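# Load two cartons into window seat, close lid

## Task

Move both cartons that sit on the desk into the window seat, then close the seat's lid completely. The lid drops closed by itself unless something props it, so it must never drop unsupported for more than a short distance and must never be slammed. Either robot or both may do the work. At the end, release everything and back the robots away. No robot may topple or finish leaning. Anything that stays in place only because a robot is still holding it does not count as done.

## Robot and tools

Robots. Two identical Hello Robot Stretch 3 units, r1 and r2. Each has a two-wheel differential base (0.33 m long, 0.34 m wide) with a passive rear caster, a mast with a lift, and one telescoping arm that sticks out to the robot's RIGHT side. The base cannot slide sideways, so reaching forward means driving. Turning in place pivots about a point 0.05 m behind the front edge. With the arm retracted and wrist folded, a turn sweeps a 0.28 m radius circle; an unfolded, level wrist reaches past that circle.

Frames. Base frame: origin on the floor midway between the drive wheels, x ahead, y to the left, z up. hand_pose is expressed in it and marks the fingertip meeting point; with all wrist joints at zero its x axis points up, y back toward the mast, z toward the rear. Odometry frame is the base frame at the start of the scene. Every robot reports in its own frames, so relative placement of r1 and r2 can only be judged from images, lidar_m and the depth grids.

execute_actions. Argument actions is a list holding at most one action (empty = just report). The action is an object keyed "r1" and/or "r2"; each robot gets its own entry. Inside it:
- base: exactly one of translate_m (metres, relative offset from where the base last measured itself, forward positive, -1 to 1) or rotate_rad (radians, relative turn in place, counter-clockwise/left positive, -3.2 to 3.2).
- joints: absolute targets by name. lift_m 0 to 1.1 (arm height on mast); arm_m 0 to 0.52 (extension); wrist_yaw_rad -1.345 to 4.42 (0 along the arm, positive toward the robot's front, 3.0 folded over the base); wrist_pitch_rad -1.57 to 0.451 (0 level, negative tips fingers down); wrist_roll_rad -2.911 to 2.911 (0 fingers level side by side); gripper_m -0.089 to 0.179 (bigger is wider; actual fingertip gap is 0.007 to 0.025 m less, zero below 0.007); head_pan_rad -3.953 to 1.73 (0 ahead, positive left, -1.57 faces the arm); head_tilt_rad -1.53 to 0.419 (negative looks down).
- contact_limits: only arm_m, an effort percentage 1 to 100 at which the arm motion halts with contact_stop; it also caps holding force until the next action.
cameras picks which images return: r1_head_camera, r1_nav_camera, r1_wrist_camera, r2_head_camera, r2_nav_camera, r2_wrist_camera, or all; [] gives none. Any unknown key or out-of-range number rejects the entire call. All motions in an action start together; no action runs past 15 s. Omitted joints or bases may still be driving toward earlier targets.

wait: seconds 0 to 10; commands nothing and returns state and images. zoom_image: camera plus region [x0, y0, x1, y1] in pixels of that camera's latest full image, at most 504 by 504. finished_scene: scene = number of the current scene; irreversible, and the goal must already hold and remain true.

Result lines. base_status and joint_status: how each commanded motion ended (done, off_target = stuck and still pushing, contact_stop, time_out, torque_fault). After the last three, the old target is dropped. on_its_own covers things not commanded this call; "held at" is the held target, not the position. joint_positions are current values. motor_effort is percent of maximum, sign toward larger joint values, peak in brackets; readings are biased and noisy. Positive wheel effort pushes forward. lidar_m: 12 distances in metres from the base origin, 30-degree sectors, first straight ahead then counter-clockwise (4th left, 7th behind, 10th right), scanning 0.17 m above the floor, range 0.15 to 12, "-" for nothing; own mast and low lift can block some sectors, and it misses glass and thin legs. wrist_depth_mm (45 to 1000) and head_depth_mm (280 to 4000, head image is sideways) are 7x7 median-depth grids from the top left. base_odometry counts wheel turns including slip; turned_by_wheels and turned_by_imu give rotation since last result; base_tilt gives forward/right lean in degrees with a fixed bias up to about 4. pictures lists image order.

Gripper. Close to a value below the object's width to grip (lower squeezes harder, but a stall guard may ease off); open at least 0.02 above the touching value to release. Readings do not confirm a grasp; check images.

Speed. Base is fast (0.30 m/s, 1.9 rad/s) only with lift_m under 0.30, arm_m under 0.03 and wrist_yaw_rad over 2.54; otherwise 0.10 m/s and 0.63 rad/s.

Self-collision. Fold or unfold the wrist only with lift_m between 0.32 and 0.95, wrist_pitch_rad -0.4 and roll near 0; once folded the lift may go down to 0.25. With yaw below -0.4, keep pitch at -0.5 or lower.

Hazards. Robots pressing on each other fails the run; once bases touch, even millimetres more is a hard press, and no line reports touching. The two bases travel slightly different distances for the same command. The arm and lift stop and go slack on firm contact; base, wrist and head do not and keep pushing. Long hard pushing cuts a wrist servo for 10 s. Pushing on something rigid with the gripper higher than about 0.45 m, driving while holding something fixed, or snagging furniture (especially reversing) can tip a robot; back out in small steps, free the gripper, and lower lift_m to about 0.2 if it stays tilted. Lower the lid under control, avoid drops, and expect loose items to be nudged occasionally. The robot holds the last command while you think.

Each tool is called after ">>>" by a JSON object that holds its "fn" and its "kwargs".

## Session

>>> {"fn": "execute_actions", "kwargs": {"actions": []}}

Scene clock: 0.00 s.
r1.base_odometry: x=+0.000 y=+0.000 heading=+0.000 (m, m, rad; r1's odometry frame)
r1.turned_by_wheels: +0.000 (rad since the last result)
r1.turned_by_imu: +0.000 (rad since the last result)
r1.base_tilt: forward=+0.7 right=+1.0 (deg)
r1.lidar_m: 1.16 1.11 1.15 1.54 1.85 1.73 2.59 2.67 2.05 1.56 1.89 1.62
r1.head_depth_mm: 1425 1446 1458 1483 1502 1525 1544 / 1334 1349 1363 1376 1403 1425 1436 / 1250 1264 1279 1293 1313 1324 1344 / 1186 1192 1207 1215 1236 1245 1261 / 1116 1121 1138 1154 1167 1176 1190 / 1057 1070 1082 1091 1106 1115 1122 / 1007 1019 1028 1039 1046 1054 1065
r1.base_status: not commanded
r1.joint_positions: lift_m=+0.333 arm_m=-0.001 wrist_yaw_rad=+3.033 wrist_pitch_rad=-0.576 wrist_roll_rad=-0.007 gripper_m=+0.037 head_pan_rad=+0.003 head_tilt_rad=+0.012
r1.joint_status: not commanded
r1.motor_effort: left_wheel=+1 right_wheel=+0 lift_m=+41 arm_m=+0 wrist_yaw_rad=-1 wrist_pitch_rad=+6 wrist_roll_rad=+0 gripper_m=+0 head_pan_rad=+0 head_tilt_rad=+3 (%)
r1.hand_pose: x=+0.0006 y=+0.0566 z=+0.3121 quat_wxyz=(+0.237, +0.685, +0.165, +0.669) (m; r1's base frame)
r1.wrist_depth_mm: - - - - - - 862 / - - - - 965 917 851 / 898 841 809 794 769 746 710 / 711 693 - 655 639 625 612 / 608 591 570 569 556 539 515 / 521 522 - - - 468 459 / 462 - - - 426 423 408
r2.base_odometry: x=+0.000 y=+0.000 heading=+0.000 (m, m, rad; r2's odometry frame)
r2.turned_by_wheels: +0.000 (rad since the last result)
r2.turned_by_imu: +0.000 (rad since the last result)
r2.base_tilt: forward=-0.3 right=+0.8 (deg)
r2.lidar_m: 1.74 2.05 2.69 2.13 1.38 1.38 1.42 1.00 0.94 0.96 1.27 2.01
r2.head_depth_mm: 1745 1922 1900 1893 1870 1852 1843 / 1743 2027 2011 1990 1972 1950 1946 / 1758 2157 2133 2117 2088 2061 2032 / 1777 2264 2257 2203 2181 2195 1839 / 1785 2394 2389 2381 2329 2311 1753 / 1807 2513 2522 2521 2497 2438 1860 / 1807 2726 2778 2730 2669 2435 1967
r2.base_status: not commanded
r2.joint_positions: lift_m=+0.515 arm_m=+0.000 wrist_yaw_rad=+2.820 wrist_pitch_rad=-0.614 wrist_roll_rad=-0.014 gripper_m=+0.037 head_pan_rad=-0.001 head_tilt_rad=+0.005
r2.joint_status: not commanded
r2.motor_effort: left_wheel=+0 right_wheel=+0 lift_m=+39 arm_m=-1 wrist_yaw_rad=+1 wrist_pitch_rad=+5 wrist_roll_rad=-1 gripper_m=+0 head_pan_rad=+0 head_tilt_rad=+2 (%)
r2.hand_pose: x=+0.0406 y=+0.0405 z=+0.4865 quat_wxyz=(+0.319, +0.695, +0.105, +0.636) (m; r2's base frame)
r2.wrist_depth_mm: - - - - - - - / - - - - - - - / - - - - - - - / 907 - 881 902 894 891 892 / 763 736 787 770 790 768 781 / 666 664 - 669 664 678 658 / 592 595 - 583 607 598 603
pictures: r1_head_camera (sideways: a quarter turn clockwise sets it upright), r1_nav_camera (sideways: a quarter turn counterclockwise sets it upright), r1_wrist_camera, r2_head_camera (sideways: a quarter turn clockwise sets it upright), r2_nav_camera (sideways: a quarter turn counterclockwise sets it upright), r2_wrist_camera
Images, in order (width x height): r1_head_camera 896x504, r1_nav_camera 672x504, r1_wrist_camera 644x364, r2_head_camera 896x504, r2_nav_camera 672x504, r2_wrist_camera 644x364.

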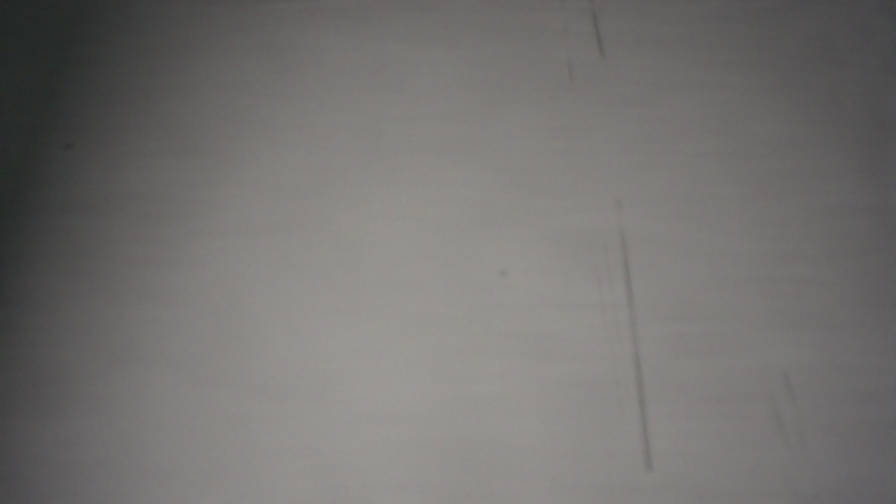

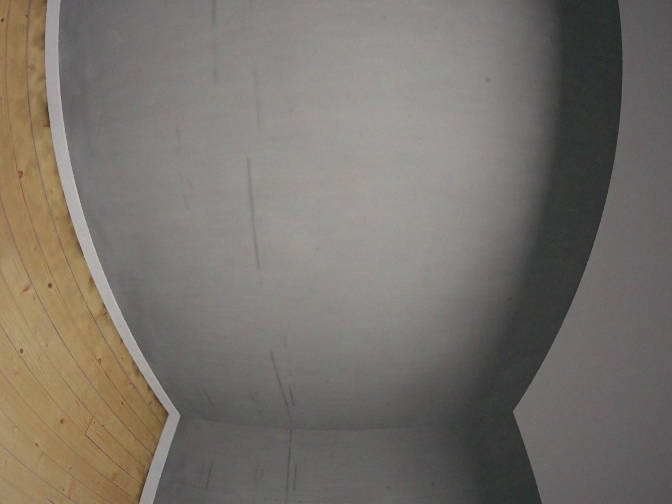

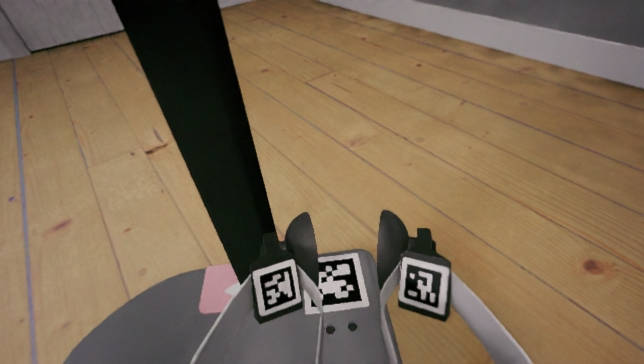

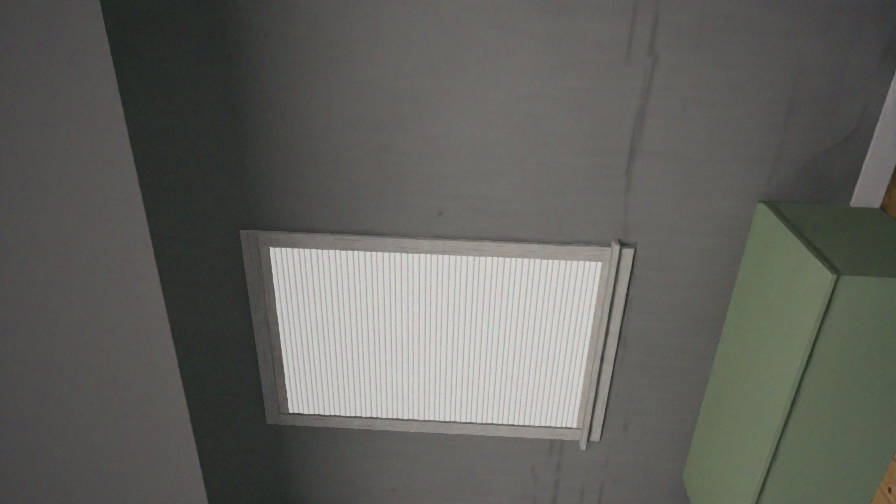

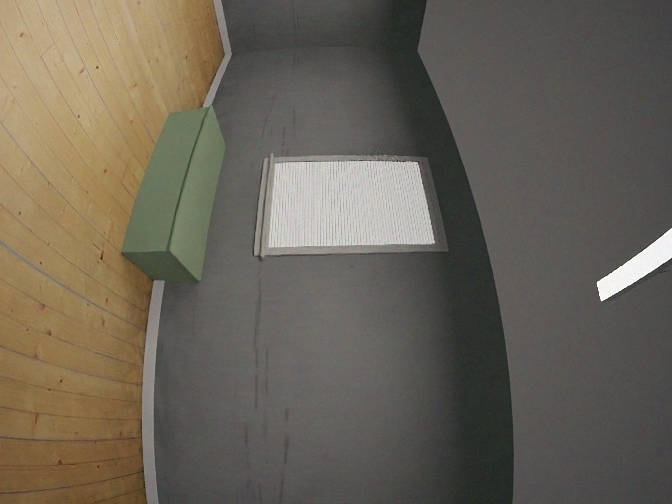

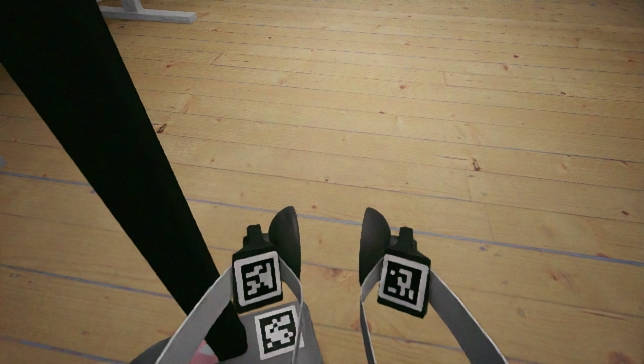

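>>> {"fn": "execute_actions", "kwargs": {"actions": [{"r1":{"joints":{"head_pan_rad":-1.7,"head_tilt_rad":-0.5}},"r2":{"joints":{"head_pan_rad":0.2,"head_tilt_rad":-0.5}}}], "cameras": ["r1_head_camera","r1_nav_camera","r2_head_camera","r2_nav_camera"]}}

>>> {"fn": "execute_actions", "kwargs": {"actions": [{"r1":{"joints":{"head_pan_rad":-3.0}},"r2":{"joints":{"head_pan_rad":1.7}}}], "cameras": ["r1_head_camera","r1_nav_camera","r2_head_camera","r2_nav_camera"]}}

Scene clock: 10.57 s.
r1.base_odometry: x=+0.000 y=+0.000 heading=+0.000 (m, m, rad; r1's odometry frame)
r1.turned_by_wheels: +0.000 (rad since the last result)
r1.turned_by_imu: +0.000 (rad since the last result)
r1.base_tilt: forward=+0.7 right=+1.2 (deg)
r1.lidar_m: 1.16 1.11 1.14 1.55 1.85 1.73 2.60 2.67 2.05 1.56 1.89 1.61
r1.head_depth_mm: 2456 2736 3053 2399 1829 1492 1248 / 2266 2508 2491 2316 1856 1510 1259 / 2093 2302 2433 2132 1855 1502 1259 / 1956 2129 2291 1988 1863 1507 1260 / 1825 1995 2176 1865 1870 1513 1268 / 1726 1869 2046 2001 1873 1505 1265 / 1627 1761 1890 2081 1870 1509 1268
r1.base_status: not commanded
r1.joint_positions: lift_m=+0.333 arm_m=-0.001 wrist_yaw_rad=+3.033 wrist_pitch_rad=-0.576 wrist_roll_rad=-0.007 gripper_m=+0.037 head_pan_rad=-1.693 head_tilt_rad=-0.493
r1.joint_status: all done
r1.motor_effort: left_wheel=+0(1) right_wheel=+0(0) lift_m=+41(41) arm_m=-1(0) wrist_yaw_rad=-1(0) wrist_pitch_rad=+5(5) wrist_roll_rad=+0(0) gripper_m=-1(0) head_pan_rad=-4(46) head_tilt_rad=-5(44) (%)
r1.hand_pose: x=+0.0006 y=+0.0566 z=+0.3121 quat_wxyz=(+0.237, +0.685, +0.165, +0.669) (m; r1's base frame)
r1.wrist_depth_mm: - - - - - - 864 / - - - - 944 914 846 / 893 826 823 796 750 744 731 / 714 700 - 655 632 619 602 / 599 585 569 568 558 539 525 / 519 520 - - - 466 446 / 455 - - - 418 416 408
r2.base_odometry: x=+0.000 y=+0.000 heading=+0.000 (m, m, rad; r2's odometry frame)
r2.turned_by_wheels: +0.000 (rad since the last result)
r2.turned_by_imu: +0.000 (rad since the last result)
r2.base_tilt: forward=-0.3 right=+0.9 (deg)
r2.lidar_m: 1.74 2.06 2.70 2.13 1.39 1.38 1.42 0.99 0.94 0.96 1.27 2.01
r2.head_depth_mm: 1776 1906 2019 2183 2105 1638 1333 / 1916 2034 2174 2209 2092 1633 1325 / 2044 2195 2376 2073 2005 1623 1325 / 2217 2382 2625 2232 2068 1605 1326 / 2406 2634 2814 2460 2065 1600 1312 / 2642 2948 3210 2627 2042 1606 1309 / 2939 3252 3646 2853 2052 1591 1306
r2.base_status: not commanded
r2.joint_positions: lift_m=+0.515 arm_m=+0.000 wrist_yaw_rad=+2.820 wrist_pitch_rad=-0.614 wrist_roll_rad=-0.014 gripper_m=+0.037 head_pan_rad=+0.193 head_tilt_rad=-0.493
r2.joint_status: all done
r2.motor_effort: left_wheel=+0(0) right_wheel=+0(0) lift_m=+39(39) arm_m=-1(1) wrist_yaw_rad=+1(1) wrist_pitch_rad=+5(5) wrist_roll_rad=-1(0) gripper_m=-1(0) head_pan_rad=+3(21) head_tilt_rad=-3(34) (%)
r2.hand_pose: x=+0.0406 y=+0.0405 z=+0.4865 quat_wxyz=(+0.319, +0.695, +0.105, +0.636) (m; r2's base frame)
r2.wrist_depth_mm: - - - - - - - / - - - - - - - / - - - - - - - / 879 - 918 882 879 902 913 / 763 730 781 761 788 776 764 / 659 668 - 668 667 667 670 / 590 606 - 595 598 586 596
pictures: r1_head_camera (sideways: a quarter turn clockwise sets it upright), r1_nav_camera (sideways: a quarter turn counterclockwise sets it upright), r2_head_camera (sideways: a quarter turn clockwise sets it upright), r2_nav_camera (sideways: a quarter turn counterclockwise sets it upright)
camera_calibration (this result's frames):
r1_head_camera: T_world_to_cam=[[0.0456326, 0.516579, -0.855023, 1.13642], [0.996519, -0.0833155, 0.0028475, -0.0076822], [-0.0697657, -0.852176, -0.518583, 0.639884], [0, 0, 0, 1]] pos_world=[0.000439516, -0.0423983, 1.30352]
r1_nav_camera: T_world_to_cam=[[-0.0740787, -0.512511, 0.855479, -1.07119], [-0.994484, 0.101836, -0.0251066, 0.0950104], [-0.0742509, -0.852621, -0.517228, 0.62715], [0, 0, 0, 1]] pos_world=[0.0617002, -0.0239523, 1.24315]
r2_head_camera: T_world_to_cam=[[-0.411527, -0.119757, -0.903496, 1.19316], [-0.229588, 0.972982, -0.0243936, 0.0345626], [0.882006, 0.197393, -0.427903, 0.513592], [0, 0, 0, 1]] pos_world=[0.0459604, 0.00788042, 1.29863]
r2_nav_camera: T_world_to_cam=[[0.442864, 0.0598799, 0.894587, -1.12437], [0.1557, -0.987744, -0.0109635, 0.0611972], [0.882966, 0.144142, -0.446759, 0.541824], [0, 0, 0, 1]] pos_world=[0.0100013, 0.0496744, 1.24858]
Images, in order (width x height): r1_head_camera 896x504, r1_nav_camera 672x504, r2_head_camera 896x504, r2_nav_camera 672x504.

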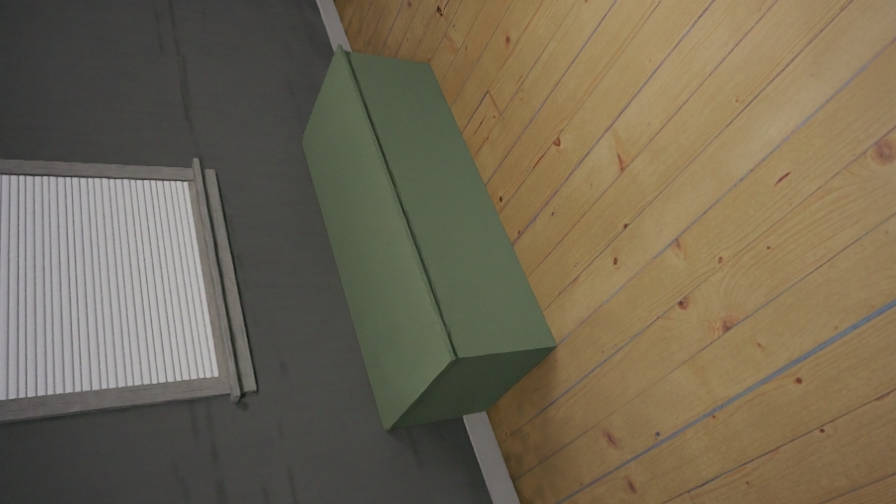

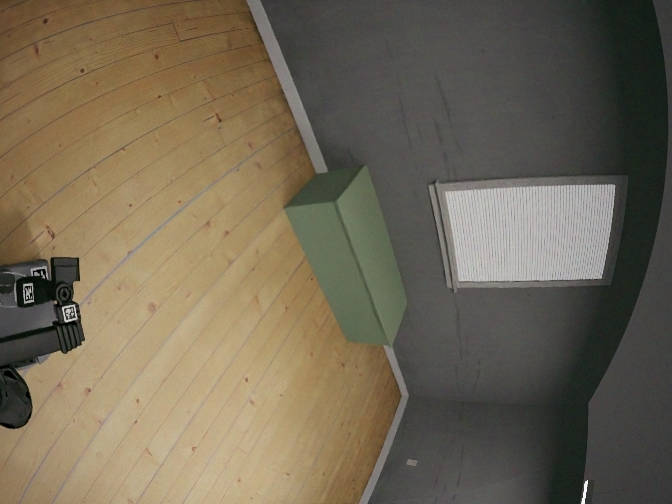

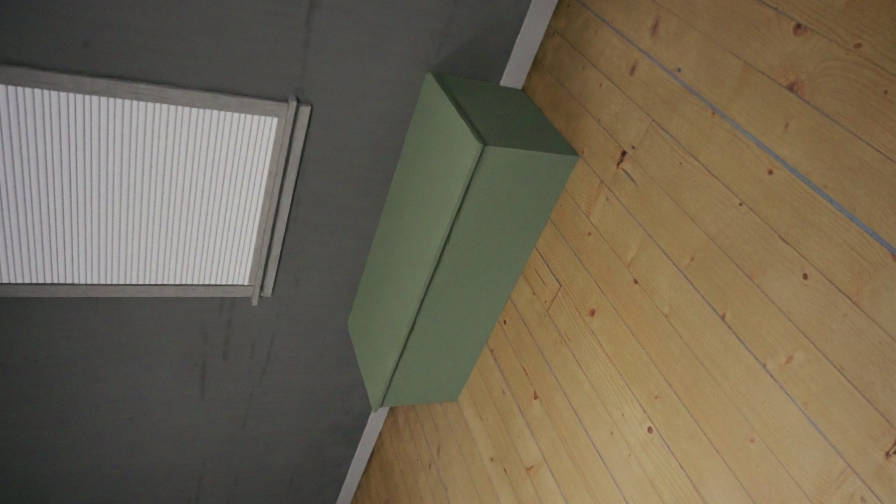

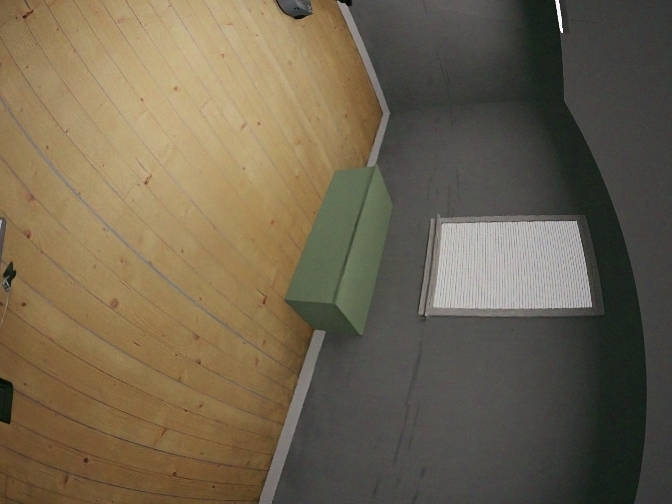

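Scene clock: 11.87 s.
r1.base_odometry: x=+0.000 y=+0.000 heading=+0.000 (m, m, rad; r1's odometry frame)
r1.turned_by_wheels: +0.000 (rad since the last result)
r1.turned_by_imu: +0.000 (rad since the last result)
r1.base_tilt: forward=+0.5 right=+0.9 (deg)
r1.lidar_m: 1.16 1.11 1.14 1.54 1.85 1.73 2.59 2.67 2.05 1.56 1.89 1.61
r1.head_depth_mm: 2574 2581 2793 2432 1847 1495 1257 / 3049 3024 3137 2420 1851 1495 1252 / 3391 3670 3513 2428 1856 1513 1259 / 3300 3611 3528 2442 1858 1506 1261 / 3155 3469 3584 2461 1869 1498 1268 / 3065 3314 3377 2466 1873 1511 1264 / 2958 3144 3389 2451 1874 1514 1269
r1.base_status: not commanded
r1.joint_positions: lift_m=+0.333 arm_m=-0.001 wrist_yaw_rad=+3.033 wrist_pitch_rad=-0.576 wrist_roll_rad=-0.007 gripper_m=+0.037 head_pan_rad=-2.993 head_tilt_rad=-0.494
r1.joint_status: all done
r1.motor_effort: left_wheel=+1(1) right_wheel=+0(0) lift_m=+41(41) arm_m=+0(1) wrist_yaw_rad=+1(0) wrist_pitch_rad=+5(5) wrist_roll_rad=+0(0) gripper_m=-1(0) head_pan_rad=-4(46) head_tilt_rad=-4(4) (%)
r1.hand_pose: x=+0.0006 y=+0.0566 z=+0.3121 quat_wxyz=(+0.237, +0.685, +0.165, +0.669) (m; r1's base frame)
r1.wrist_depth_mm: - - - - - - 876 / - - - - 995 909 861 / 864 839 805 786 782 732 703 / 710 682 - 646 641 626 607 / 597 585 578 570 553 531 522 / 517 525 - - - 463 457 / 460 - - - 421 417 413
r2.base_odometry: x=+0.000 y=+0.000 heading=+0.000 (m, m, rad; r2's odometry frame)
r2.turned_by_wheels: +0.000 (rad since the last result)
r2.turned_by_imu: +0.000 (rad since the last result)
r2.base_tilt: forward=-0.4 right=+0.9 (deg)
r2.lidar_m: 1.73 2.06 2.69 2.13 1.39 1.38 1.42 0.99 0.94 0.96 1.27 2.00
r2.head_depth_mm: 3351 3537 3863 2995 2109 1633 1332 / 3451 3847 - 2941 2089 1626 1334 / 2939 3218 3574 2890 2081 1622 1326 / 2553 2796 1882 2712 2073 1621 1319 / 2274 2439 2112 2534 2066 1605 1312 / 2023 2173 2084 2455 2060 1593 1307 / 1877 1980 - - - - -
r2.base_status: not commanded
r2.joint_positions: lift_m=+0.515 arm_m=+0.000 wrist_yaw_rad=+2.820 wrist_pitch_rad=-0.614 wrist_roll_rad=-0.014 gripper_m=+0.037 head_pan_rad=+1.693 head_tilt_rad=-0.494
r2.joint_status: all done
r2.motor_effort: left_wheel=+0(0) right_wheel=+1(0) lift_m=+39(39) arm_m=-1(1) wrist_yaw_rad=+1(0) wrist_pitch_rad=+5(5) wrist_roll_rad=+0(1) gripper_m=+0(1) head_pan_rad=+4(43) head_tilt_rad=-3(3) (%)
r2.hand_pose: x=+0.0406 y=+0.0405 z=+0.4865 quat_wxyz=(+0.319, +0.695, +0.105, +0.636) (m; r2's base frame)
r2.wrist_depth_mm: - - - - - - - / - - - - - - - / - - - - - - - / 867 - 907 872 894 894 906 / 756 739 804 753 797 775 761 / 678 671 - 668 665 670 670 / 591 601 - 594 594 598 599
pictures: r1_head_camera (sideways: a quarter turn clockwise sets it upright), r1_nav_camera (sideways: a quarter turn counterclockwise sets it upright), r2_head_camera (sideways: a quarter turn clockwise sets it upright), r2_nav_camera (sideways: a quarter turn counterclockwise sets it upright)
camera_calibration (this result's frames):
r1_head_camera: T_world_to_cam=[[0.510113, 0.0942373, -0.85493, 1.13347], [0.186288, -0.982491, 0.00285442, -0.00274878], [-0.839692, -0.160719, -0.518736, 0.64478], [0, 0, 0, 1]] pos_world=[-0.0362676, -0.00588729, 1.30351]
r1_nav_camera: T_world_to_cam=[[-0.513802, -0.0657396, 0.855386, -1.06839], [-0.167894, 0.985485, -0.0251102, 0.0899728], [-0.84132, -0.156516, -0.517382, 0.632029], [0, 0, 0, 1]] pos_world=[-0.00209606, -0.0599797, 1.24315]
r2_head_camera: T_world_to_cam=[[0.0903608, -0.419175, -0.903398, 1.18997], [-0.986789, -0.160167, -0.0243847, 0.03917], [-0.134473, 0.893666, -0.42811, 0.520063], [0, 0, 0, 1]] pos_world=[0.00106008, 0.0403174, 1.29862]
r2_nav_camera: T_world_to_cam=[[-0.0284165, 0.446194, 0.894485, -1.12136], [0.996286, 0.0854116, -0.0109551, 0.0560587], [-0.0812875, 0.890851, -0.446964, 0.547973], [0, 0, 0, 1]] pos_world=[-0.0431723, 0.00739448, 1.24858]
Images, in order (width x height): r1_head_camera 896x504, r1_nav_camera 672x504, r2_head_camera 896x504, r2_nav_camera 672x504.

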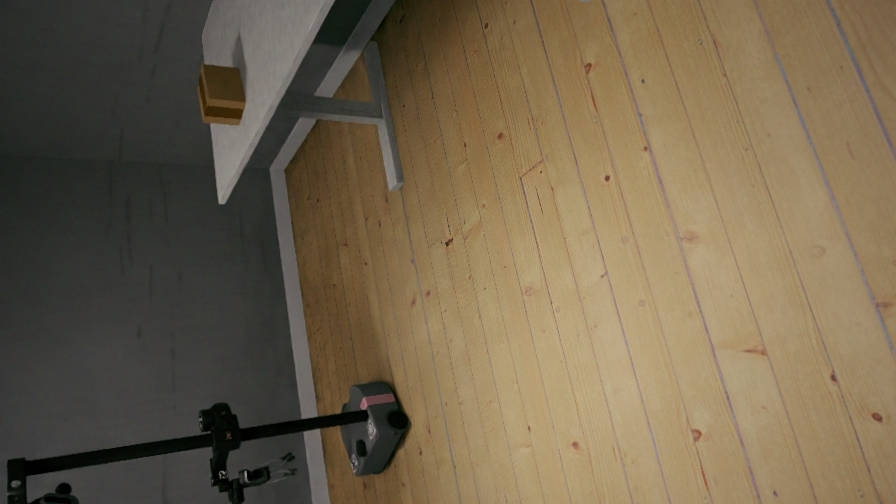

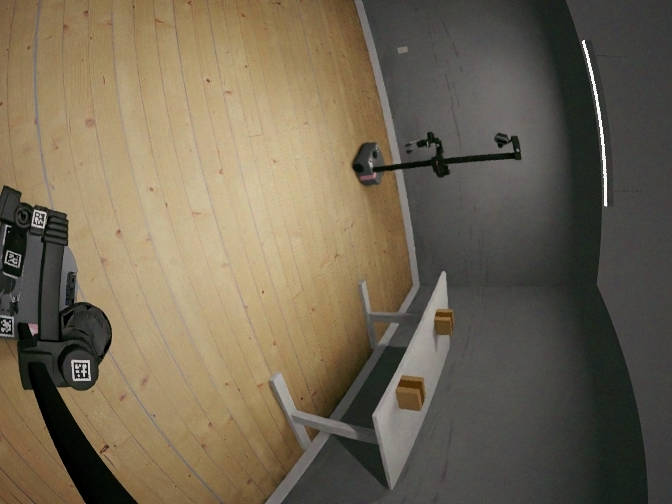

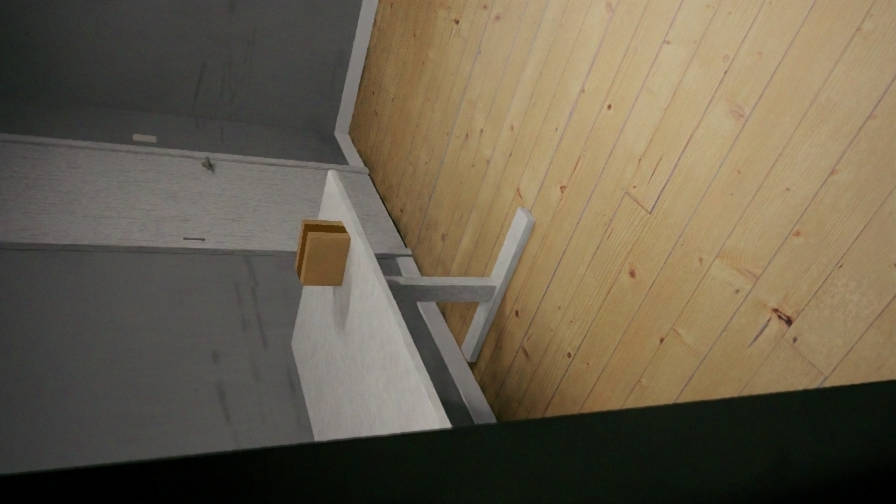

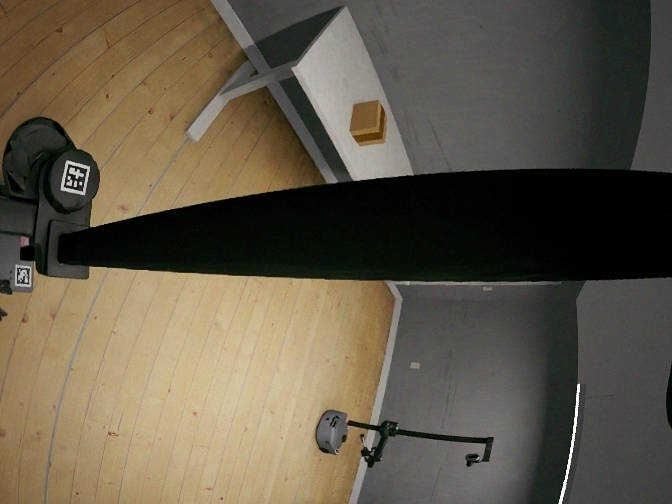

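>>> {"fn": "execute_actions", "kwargs": {"actions": [{"r1":{"base":{"rotate_rad":1.396},"joints":{"lift_m":0.28,"wrist_pitch_rad":-0.4,"head_pan_rad":-1.57,"head_tilt_rad":-0.9}},"r2":{"base":{"rotate_rad":-1.553},"joints":{"lift_m":0.28,"wrist_pitch_rad":-0.4,"wrist_yaw_rad":3.0,"head_pan_rad":-2.0,"head_tilt_rad":-0.6}}}], "cameras": []}}

>>> {"fn": "execute_actions", "kwargs": {"actions": [{"r1":{"base":{"translate_m":-1.0}},"r2":{"base":{"translate_m":-0.77}}}], "cameras": []}}

>>> {"fn": "execute_actions", "kwargs": {"actions": [{"r1":{"base":{"translate_m":-0.17}},"r2":{"base":{"rotate_rad":-0.497},"joints":{"head_pan_rad":-1.7}}}], "cameras": []}}

>>> {"fn": "execute_actions", "kwargs": {"actions": [{"r1":{"base":{"rotate_rad":-0.864}},"r2":{"joints":{"lift_m":0.5}}}], "cameras": ["r1_head_camera","r1_nav_camera","r2_head_camera","r2_nav_camera"]}}

Scene clock: 65.83 s.
r1.base_odometry: x=+0.000 y=+0.000 heading=+1.396 (m, m, rad; r1's odometry frame)
r1.turned_by_wheels: +1.396 (rad since the last result)
r1.turned_by_imu: +1.379 (rad since the last result)
r1.base_tilt: forward=+0.4 right=+1.1 (deg)
r1.lidar_m: 1.33 1.85 1.85 1.73 2.56 3.48 1.59 1.56 1.89 1.25 1.11 1.11
r1.head_depth_mm: 1785 2059 1789 1545 1361 1218 1098 / 1607 1931 1797 1555 1361 1212 - / 1444 1723 1808 1557 1362 1228 - / 1322 1550 1746 1580 1375 1228 1109 / 1213 1412 1648 1579 1371 1234 1115 / 1125 1288 1489 1580 1379 1233 1114 / 1045 1182 1362 1526 1392 1240 1113
r1.base_status: done
r1.joint_positions: lift_m=+0.280 arm_m=-0.001 wrist_yaw_rad=+3.033 wrist_pitch_rad=-0.422 wrist_roll_rad=-0.007 gripper_m=+0.037 head_pan_rad=-1.577 head_tilt_rad=-0.889
r1.joint_status: all done
r1.motor_effort: left_wheel=+0(4) right_wheel=+2(10) lift_m=+32(35) arm_m=+0(1) wrist_yaw_rad=-1(1) wrist_pitch_rad=+11(9) wrist_roll_rad=+0(0) gripper_m=-1(0) head_pan_rad=+3(45) head_tilt_rad=-8(42) (%)
r1.hand_pose: x=+0.0030 y=+0.0787 z=+0.2920 quat_wxyz=(+0.185, +0.696, +0.111, +0.685) (m; r1's base frame)
r1.wrist_depth_mm: - - - - - - - / - - - - - - - / - - - 961 913 887 839 / 823 788 753 725 730 677 665 / 625 609 - 596 585 560 548 / 525 523 509 516 - 475 467 / 453 - - - 419 411 405
r2.base_odometry: x=+0.000 y=+0.000 heading=-1.553 (m, m, rad; r2's odometry frame)
r2.turned_by_wheels: -1.553 (rad since the last result)
r2.turned_by_imu: -1.568 (rad since the last result)
r2.base_tilt: forward=-0.3 right=+0.9 (deg)
r2.lidar_m: 0.97 1.30 2.01 1.74 2.11 2.56 2.14 1.38 1.77 1.39 0.99 0.94
r2.head_depth_mm: 1446 1593 1682 1902 1732 1463 1256 / 1462 1613 1795 2007 1851 1490 1247 / 1483 1631 1818 2033 1857 1479 1250 / 1501 1651 1831 2054 1852 1477 1242 / 1514 1666 1860 2106 1834 1481 1241 / 1535 1697 1887 2117 1827 1477 1235 / 1551 1721 1911 2096 1826 1479 1231
r2.base_status: done
r2.joint_positions: lift_m=+0.281 arm_m=+0.000 wrist_yaw_rad=+2.998 wrist_pitch_rad=-0.424 wrist_roll_rad=-0.014 gripper_m=+0.037 head_pan_rad=-1.993 head_tilt_rad=-0.593
r2.joint_status: all done
r2.motor_effort: left_wheel=+1(9) right_wheel=-2(6) lift_m=+20(33) arm_m=-1(1) wrist_yaw_rad=+2(3) wrist_pitch_rad=+11(11) wrist_roll_rad=+0(1) gripper_m=+0(0) head_pan_rad=-3(45) head_tilt_rad=-4(15) (%)
r2.hand_pose: x=+0.0107 y=+0.0764 z=+0.2919 quat_wxyz=(+0.198, +0.695, +0.101, +0.684) (m; r2's base frame)
r2.wrist_depth_mm: - - - - - - - / - - - - - - - / 952 973 966 977 972 978 982 / 730 719 724 735 743 733 743 / 586 587 - 587 621 598 596 / 493 506 - - 493 501 493 / 437 - - - 426 425 427
pictures: none
No camera images: the call's "cameras" was empty. Leave "cameras" out to get every camera's image.

Scene clock: 70.83 s.
r1.base_odometry: x=-0.174 y=-0.985 heading=+1.396 (m, m, rad; r1's odometry frame)
r1.turned_by_wheels: +0.000 (rad since the last result)
r1.turned_by_imu: -0.004 (rad since the last result)
r1.base_tilt: forward=+0.6 right=+0.9 (deg)
r1.lidar_m: 2.11 2.60 2.17 1.64 2.97 1.26 0.77 0.68 1.16 1.38 1.78 1.79
r1.head_depth_mm: 1211 1373 1584 1545 1353 1216 1099 / 1335 1534 1719 1550 1366 1219 - / 1483 1725 1814 1557 1368 1223 - / 1673 1980 1822 1568 1378 1228 1106 / 1887 2109 1820 1565 1384 1232 1108 / 1810 2043 1848 1571 1382 1241 1109 / 1698 1904 1848 1590 1388 1235 1117
r1.base_status: done
r1.joint_positions: lift_m=+0.280 arm_m=-0.001 wrist_yaw_rad=+3.033 wrist_pitch_rad=-0.421 wrist_roll_rad=-0.007 gripper_m=+0.037 head_pan_rad=-1.577 head_tilt_rad=-0.889
r1.joint_status: not commanded
r1.motor_effort: left_wheel=+0(6) right_wheel=+2(6) lift_m=+32(32) arm_m=+0(0) wrist_yaw_rad=+0(2) wrist_pitch_rad=+10(10) wrist_roll_rad=+0(0) gripper_m=-1(1) head_pan_rad=+3(3) head_tilt_rad=-8(7) (%)
r1.hand_pose: x=+0.0030 y=+0.0788 z=+0.2922 quat_wxyz=(+0.185, +0.696, +0.111, +0.685) (m; r1's base frame)
r1.wrist_depth_mm: - - - - - - - / - - - - - - - / - - - 962 923 903 870 / 801 790 745 728 693 688 669 / 645 621 - 606 608 561 544 / 533 522 511 508 - 477 465 / 459 - - - 423 414 409
r2.base_odometry: x=-0.014 y=+0.770 heading=-1.553 (m, m, rad; r2's odometry frame)
r2.turned_by_wheels: +0.000 (rad since the last result)
r2.turned_by_imu: -0.005 (rad since the last result)
r2.base_tilt: forward=-0.3 right=+0.9 (deg)
r2.lidar_m: 1.66 2.22 1.90 1.94 3.24 3.16 2.09 1.38 0.98 0.98 1.70 1.62
r2.head_depth_mm: 1148 1263 1370 1088 855 1502 1255 / 1156 1271 1396 1040 850 1489 1255 / 1176 1292 1402 899 848 1486 1246 / 1188 1305 1410 1073 872 1485 1245 / 1195 1313 1420 1070 871 1440 1230 / 1207 1330 1465 1059 901 1478 1233 / 1224 1345 1508 1693 1649 1466 1238
r2.base_status: done
r2.joint_positions: lift_m=+0.281 arm_m=+0.000 wrist_yaw_rad=+2.999 wrist_pitch_rad=-0.424 wrist_roll_rad=-0.014 gripper_m=+0.037 head_pan_rad=-1.993 head_tilt_rad=-0.593
r2.joint_status: not commanded
r2.motor_effort: left_wheel=+2(8) right_wheel=-2(10) lift_m=+20(20) arm_m=-1(1) wrist_yaw_rad=+2(2) wrist_pitch_rad=+11(11) wrist_roll_rad=+0(0) gripper_m=+0(0) head_pan_rad=-4(4) head_tilt_rad=-3(3) (%)
r2.hand_pose: x=+0.0106 y=+0.0764 z=+0.2920 quat_wxyz=(+0.197, +0.695, +0.101, +0.684) (m; r2's base frame)
r2.wrist_depth_mm: - - - - - - - / - - - - - - - / 952 965 976 985 972 972 987 / 722 732 738 735 738 755 742 / 580 601 - 585 617 596 600 / 497 510 - - 489 498 495 / 432 - - - 423 424 431
pictures: none
No camera images: the call's "cameras" was empty. Leave "cameras" out to get every camera's image.

Scene clock: 73.07 s.
r1.base_odometry: x=-0.204 y=-1.152 heading=+1.396 (m, m, rad; r1's odometry frame)
r1.turned_by_wheels: +0.000 (rad since the last result)
r1.turned_by_imu: -0.001 (rad since the last result)
r1.base_tilt: forward=+0.5 right=+1.0 (deg)
r1.lidar_m: 2.26 2.72 2.28 1.65 2.86 1.03 0.63 0.56 0.56 1.23 1.89 1.90
r1.head_depth_mm: 1079 1223 1414 1513 1362 1193 1094 / 1191 1360 1598 1544 1362 1216 - / 1325 1530 1724 1563 1373 1222 - / 1478 1758 1816 1572 1375 1228 1104 / 1689 2028 1827 1572 1380 1232 1107 / 1885 2117 1839 1585 1387 1233 1108 / 1797 2022 1845 1595 1393 1238 1115
r1.base_status: done
r1.joint_positions: lift_m=+0.280 arm_m=-0.001 wrist_yaw_rad=+3.033 wrist_pitch_rad=-0.421 wrist_roll_rad=-0.007 gripper_m=+0.037 head_pan_rad=-1.577 head_tilt_rad=-0.889
r1.joint_status: not commanded
r1.motor_effort: left_wheel=+0(6) right_wheel=+1(6) lift_m=+32(33) arm_m=-1(0) wrist_yaw_rad=+0(0) wrist_pitch_rad=+10(10) wrist_roll_rad=+0(0) gripper_m=-1(0) head_pan_rad=+4(3) head_tilt_rad=-8(7) (%)
r1.hand_pose: x=+0.0030 y=+0.0788 z=+0.2922 quat_wxyz=(+0.185, +0.696, +0.111, +0.685) (m; r1's base frame)
r1.wrist_depth_mm: - - - - - - - / - - - - - - - / - - - 953 931 908 829 / 831 781 739 734 725 685 681 / 645 625 - 597 597 569 547 / 530 516 505 508 - 476 460 / 448 - - - 418 412 407
r2.base_odometry: x=-0.014 y=+0.770 heading=-2.050 (m, m, rad; r2's odometry frame)
r2.turned_by_wheels: -0.497 (rad since the last result)
r2.turned_by_imu: -0.500 (rad since the last result)
r2.base_tilt: forward=-0.4 right=+0.9 (deg)
r2.lidar_m: 1.62 1.68 2.28 1.90 1.68 3.30 3.16 1.38 1.39 0.98 0.99 1.69
r2.head_depth_mm: 1219 1344 1456 1089 922 1490 1253 / 1208 1333 1434 1084 881 1489 1249 / 1192 1315 1424 1076 879 1487 1251 / 1177 1301 1410 894 876 1484 1247 / 1173 1291 1388 942 872 1479 1243 / 1158 1271 1375 1064 838 1406 1225 / 1144 1260 1359 1060 835 1464 1235
r2.base_status: done
r2.joint_positions: lift_m=+0.281 arm_m=+0.000 wrist_yaw_rad=+2.999 wrist_pitch_rad=-0.424 wrist_roll_rad=-0.014 gripper_m=+0.037 head_pan_rad=-1.707 head_tilt_rad=-0.593
r2.joint_status: all done
r2.motor_effort: left_wheel=+2(10) right_wheel=-2(8) lift_m=+20(20) arm_m=-1(1) wrist_yaw_rad=+1(2) wrist_pitch_rad=+10(11) wrist_roll_rad=-1(0) gripper_m=-1(0) head_pan_rad=+4(26) head_tilt_rad=-3(3) (%)
r2.hand_pose: x=+0.0106 y=+0.0764 z=+0.2920 quat_wxyz=(+0.197, +0.695, +0.101, +0.684) (m; r2's base frame)
r2.wrist_depth_mm: - - - - - - - / - - - - - - - / 959 945 964 968 970 955 986 / 727 742 731 735 746 738 731 / 582 583 - 585 615 592 592 / 490 506 - - 494 493 499 / 432 - - - 427 430 428
pictures: none
No camera images: the call's "cameras" was empty. Leave "cameras" out to get every camera's image.

Scene clock: 75.90 s.
r1.base_odometry: x=-0.204 y=-1.152 heading=+0.532 (m, m, rad; r1's odometry frame)
r1.turned_by_wheels: -0.864 (rad since the last result)
r1.turned_by_imu: -0.854 (rad since the last result)
r1.base_tilt: forward=+0.8 right=+1.0 (deg)
r1.lidar_m: 1.89 1.95 2.63 2.27 1.78 1.65 2.86 0.81 0.58 0.55 0.57 1.43
r1.head_depth_mm: 917 1103 1231 1088 1214 1211 1093 / 919 1102 1237 1093 1214 1219 - / 917 1102 1243 1101 1216 1223 - / 934 1105 1249 1096 1211 1231 1108 / 937 1107 1298 1507 1335 1233 1108 / 938 1106 1338 1549 1385 1238 1111 / 941 1103 1340 1550 1386 1241 1116
r1.base_status: done
r1.joint_positions: lift_m=+0.280 arm_m=-0.001 wrist_yaw_rad=+3.033 wrist_pitch_rad=-0.421 wrist_roll_rad=-0.007 gripper_m=+0.037 head_pan_rad=-1.577 head_tilt_rad=-0.889
r1.joint_status: not commanded
r1.motor_effort: left_wheel=+1(6) right_wheel=-2(8) lift_m=+32(32) arm_m=-1(0) wrist_yaw_rad=+0(1) wrist_pitch_rad=+10(10) wrist_roll_rad=+0(0) gripper_m=+0(1) head_pan_rad=+3(3) head_tilt_rad=-8(8) (%)
r1.hand_pose: x=+0.0030 y=+0.0788 z=+0.2922 quat_wxyz=(+0.185, +0.696, +0.111, +0.685) (m; r1's base frame)
r1.wrist_depth_mm: - - - - - - - / - - - - - - - / - - - 986 920 885 860 / 806 797 735 724 708 683 679 / 649 624 - 605 594 560 541 / 522 519 509 507 - 477 472 / 451 - - - 416 410 405
r2.base_odometry: x=-0.014 y=+0.770 heading=-2.050 (m, m, rad; r2's odometry frame)
r2.turned_by_wheels: +0.000 (rad since the last result)
r2.turned_by_imu: +0.000 (rad since the last result)
r2.base_tilt: forward=-0.3 right=+0.9 (deg)
r2.lidar_m: 1.62 1.69 2.29 1.89 1.67 1.66 3.17 1.38 1.39 0.97 0.98 1.69
r2.head_depth_mm: 1215 1346 1454 1095 919 1494 1256 / 1207 1331 1440 1087 883 1498 1249 / 1196 1318 1419 1076 880 1491 1251 / 1180 1303 1402 891 875 1485 1244 / 1175 1290 1386 942 871 1481 1244 / 1159 1276 1375 1060 840 1397 1226 / 1148 1257 1368 1055 833 1476 1235
r2.base_status: not commanded
r2.joint_positions: lift_m=+0.499 arm_m=+0.000 wrist_yaw_rad=+2.999 wrist_pitch_rad=-0.423 wrist_roll_rad=-0.014 gripper_m=+0.037 head_pan_rad=-1.707 head_tilt_rad=-0.593
r2.joint_status: all done
r2.motor_effort: left_wheel=+1(1) right_wheel=-2(2) lift_m=+56(56) arm_m=-2(0) wrist_yaw_rad=+2(2) wrist_pitch_rad=+10(10) wrist_roll_rad=+0(0) gripper_m=+0(0) head_pan_rad=+5(4) head_tilt_rad=-3(4) (%)
r2.hand_pose: x=+0.0106 y=+0.0765 z=+0.5109 quat_wxyz=(+0.197, +0.695, +0.100, +0.684) (m; r2's base frame)
r2.wrist_depth_mm: - - - - - - - / - - - - - - - / - - - - - - - / - - - - - - - / 920 909 - 886 963 927 937 / 751 762 - 756 751 764 771 / 648 654 - 646 661 661 657
pictures: r1_head_camera (sideways: a quarter turn clockwise sets it upright), r1_nav_camera (sideways: a quarter turn counterclockwise sets it upright), r2_head_camera (sideways: a quarter turn clockwise sets it upright), r2_nav_camera (sideways: a quarter turn counterclockwise sets it upright)
camera_calibration (this result's frames):
r1_head_camera: T_world_to_cam=[[-0.0128981, 0.807904, -0.589174, 0.790298], [0.999435, 0.0287069, 0.017485, -0.026751], [0.0310395, -0.588615, -0.807817, 1.01547], [0, 0, 0, 1]] pos_world=[0.00540936, -0.0399926, 1.28641]
r1_nav_camera: T_world_to_cam=[[-0.0158292, -0.807382, 0.589817, -0.725309], [-0.99952, -0.00293558, -0.030843, 0.102495], [0.0266335, -0.590022, -0.806948, 1.00337], [0, 0, 0, 1]] pos_world=[0.064241, 0.00671189, 1.24063]
r2_head_camera: T_world_to_cam=[[0.0316114, 0.515226, -0.856471, 1.12912], [0.995271, -0.0949676, -0.020395, 0.0218823], [-0.0918451, -0.851777, -0.515791, 0.633893], [0, 0, 0, 1]] pos_world=[0.000747906, -0.0397393, 1.29446]
r2_nav_camera: T_world_to_cam=[[-0.0982688, -0.524555, 0.845686, -1.05729], [-0.984934, 0.17278, -0.00727906, 0.0633572], [-0.142299, -0.83366, -0.533631, 0.661112], [0, 0, 0, 1]] pos_world=[0.0525795, -0.0144117, 1.24739]
Images, in order (width x height): r1_head_camera 896x504, r1_nav_camera 672x504, r2_head_camera 896x504, r2_nav_camera 672x504.

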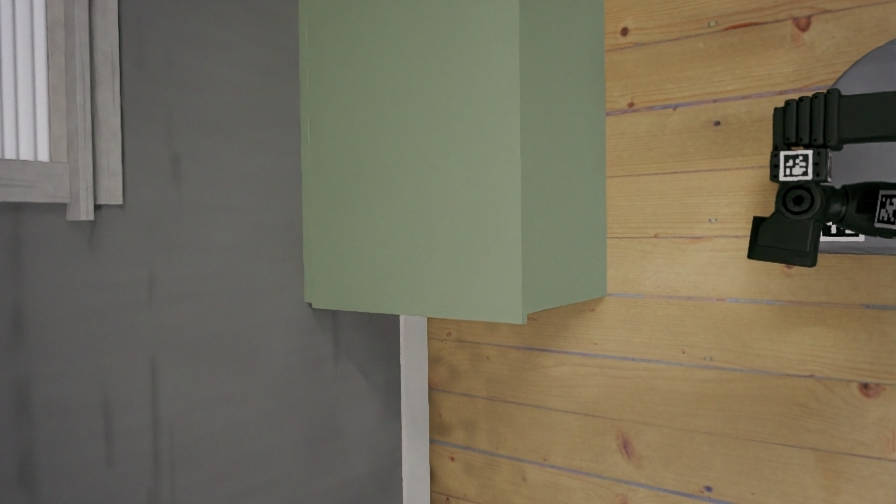

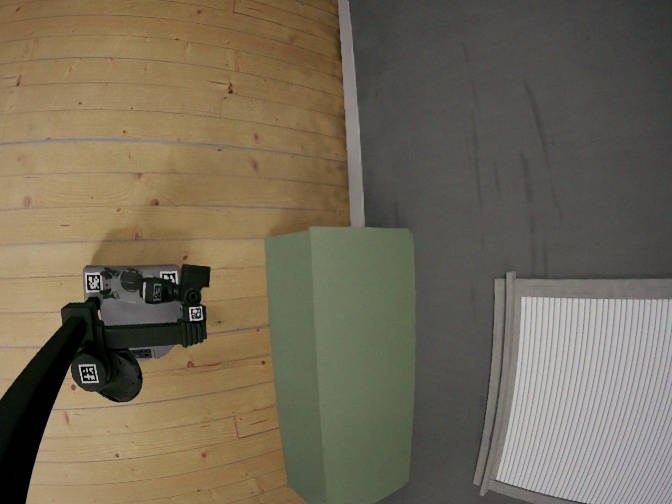

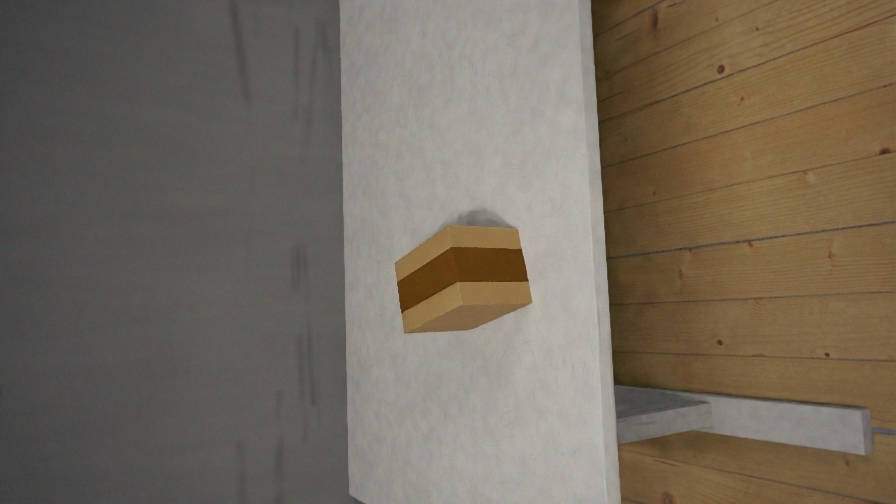

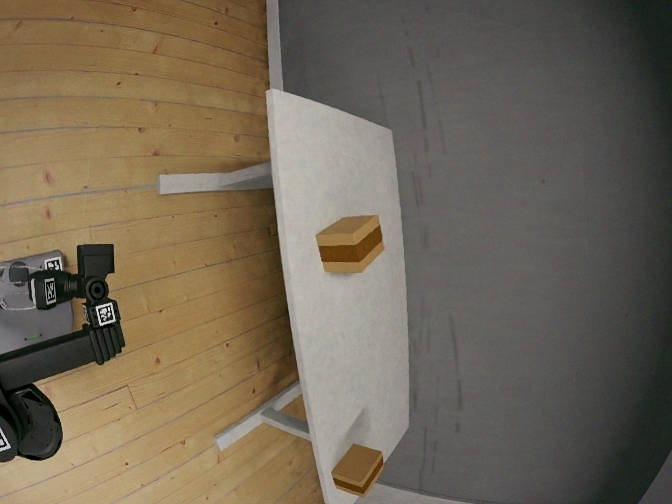

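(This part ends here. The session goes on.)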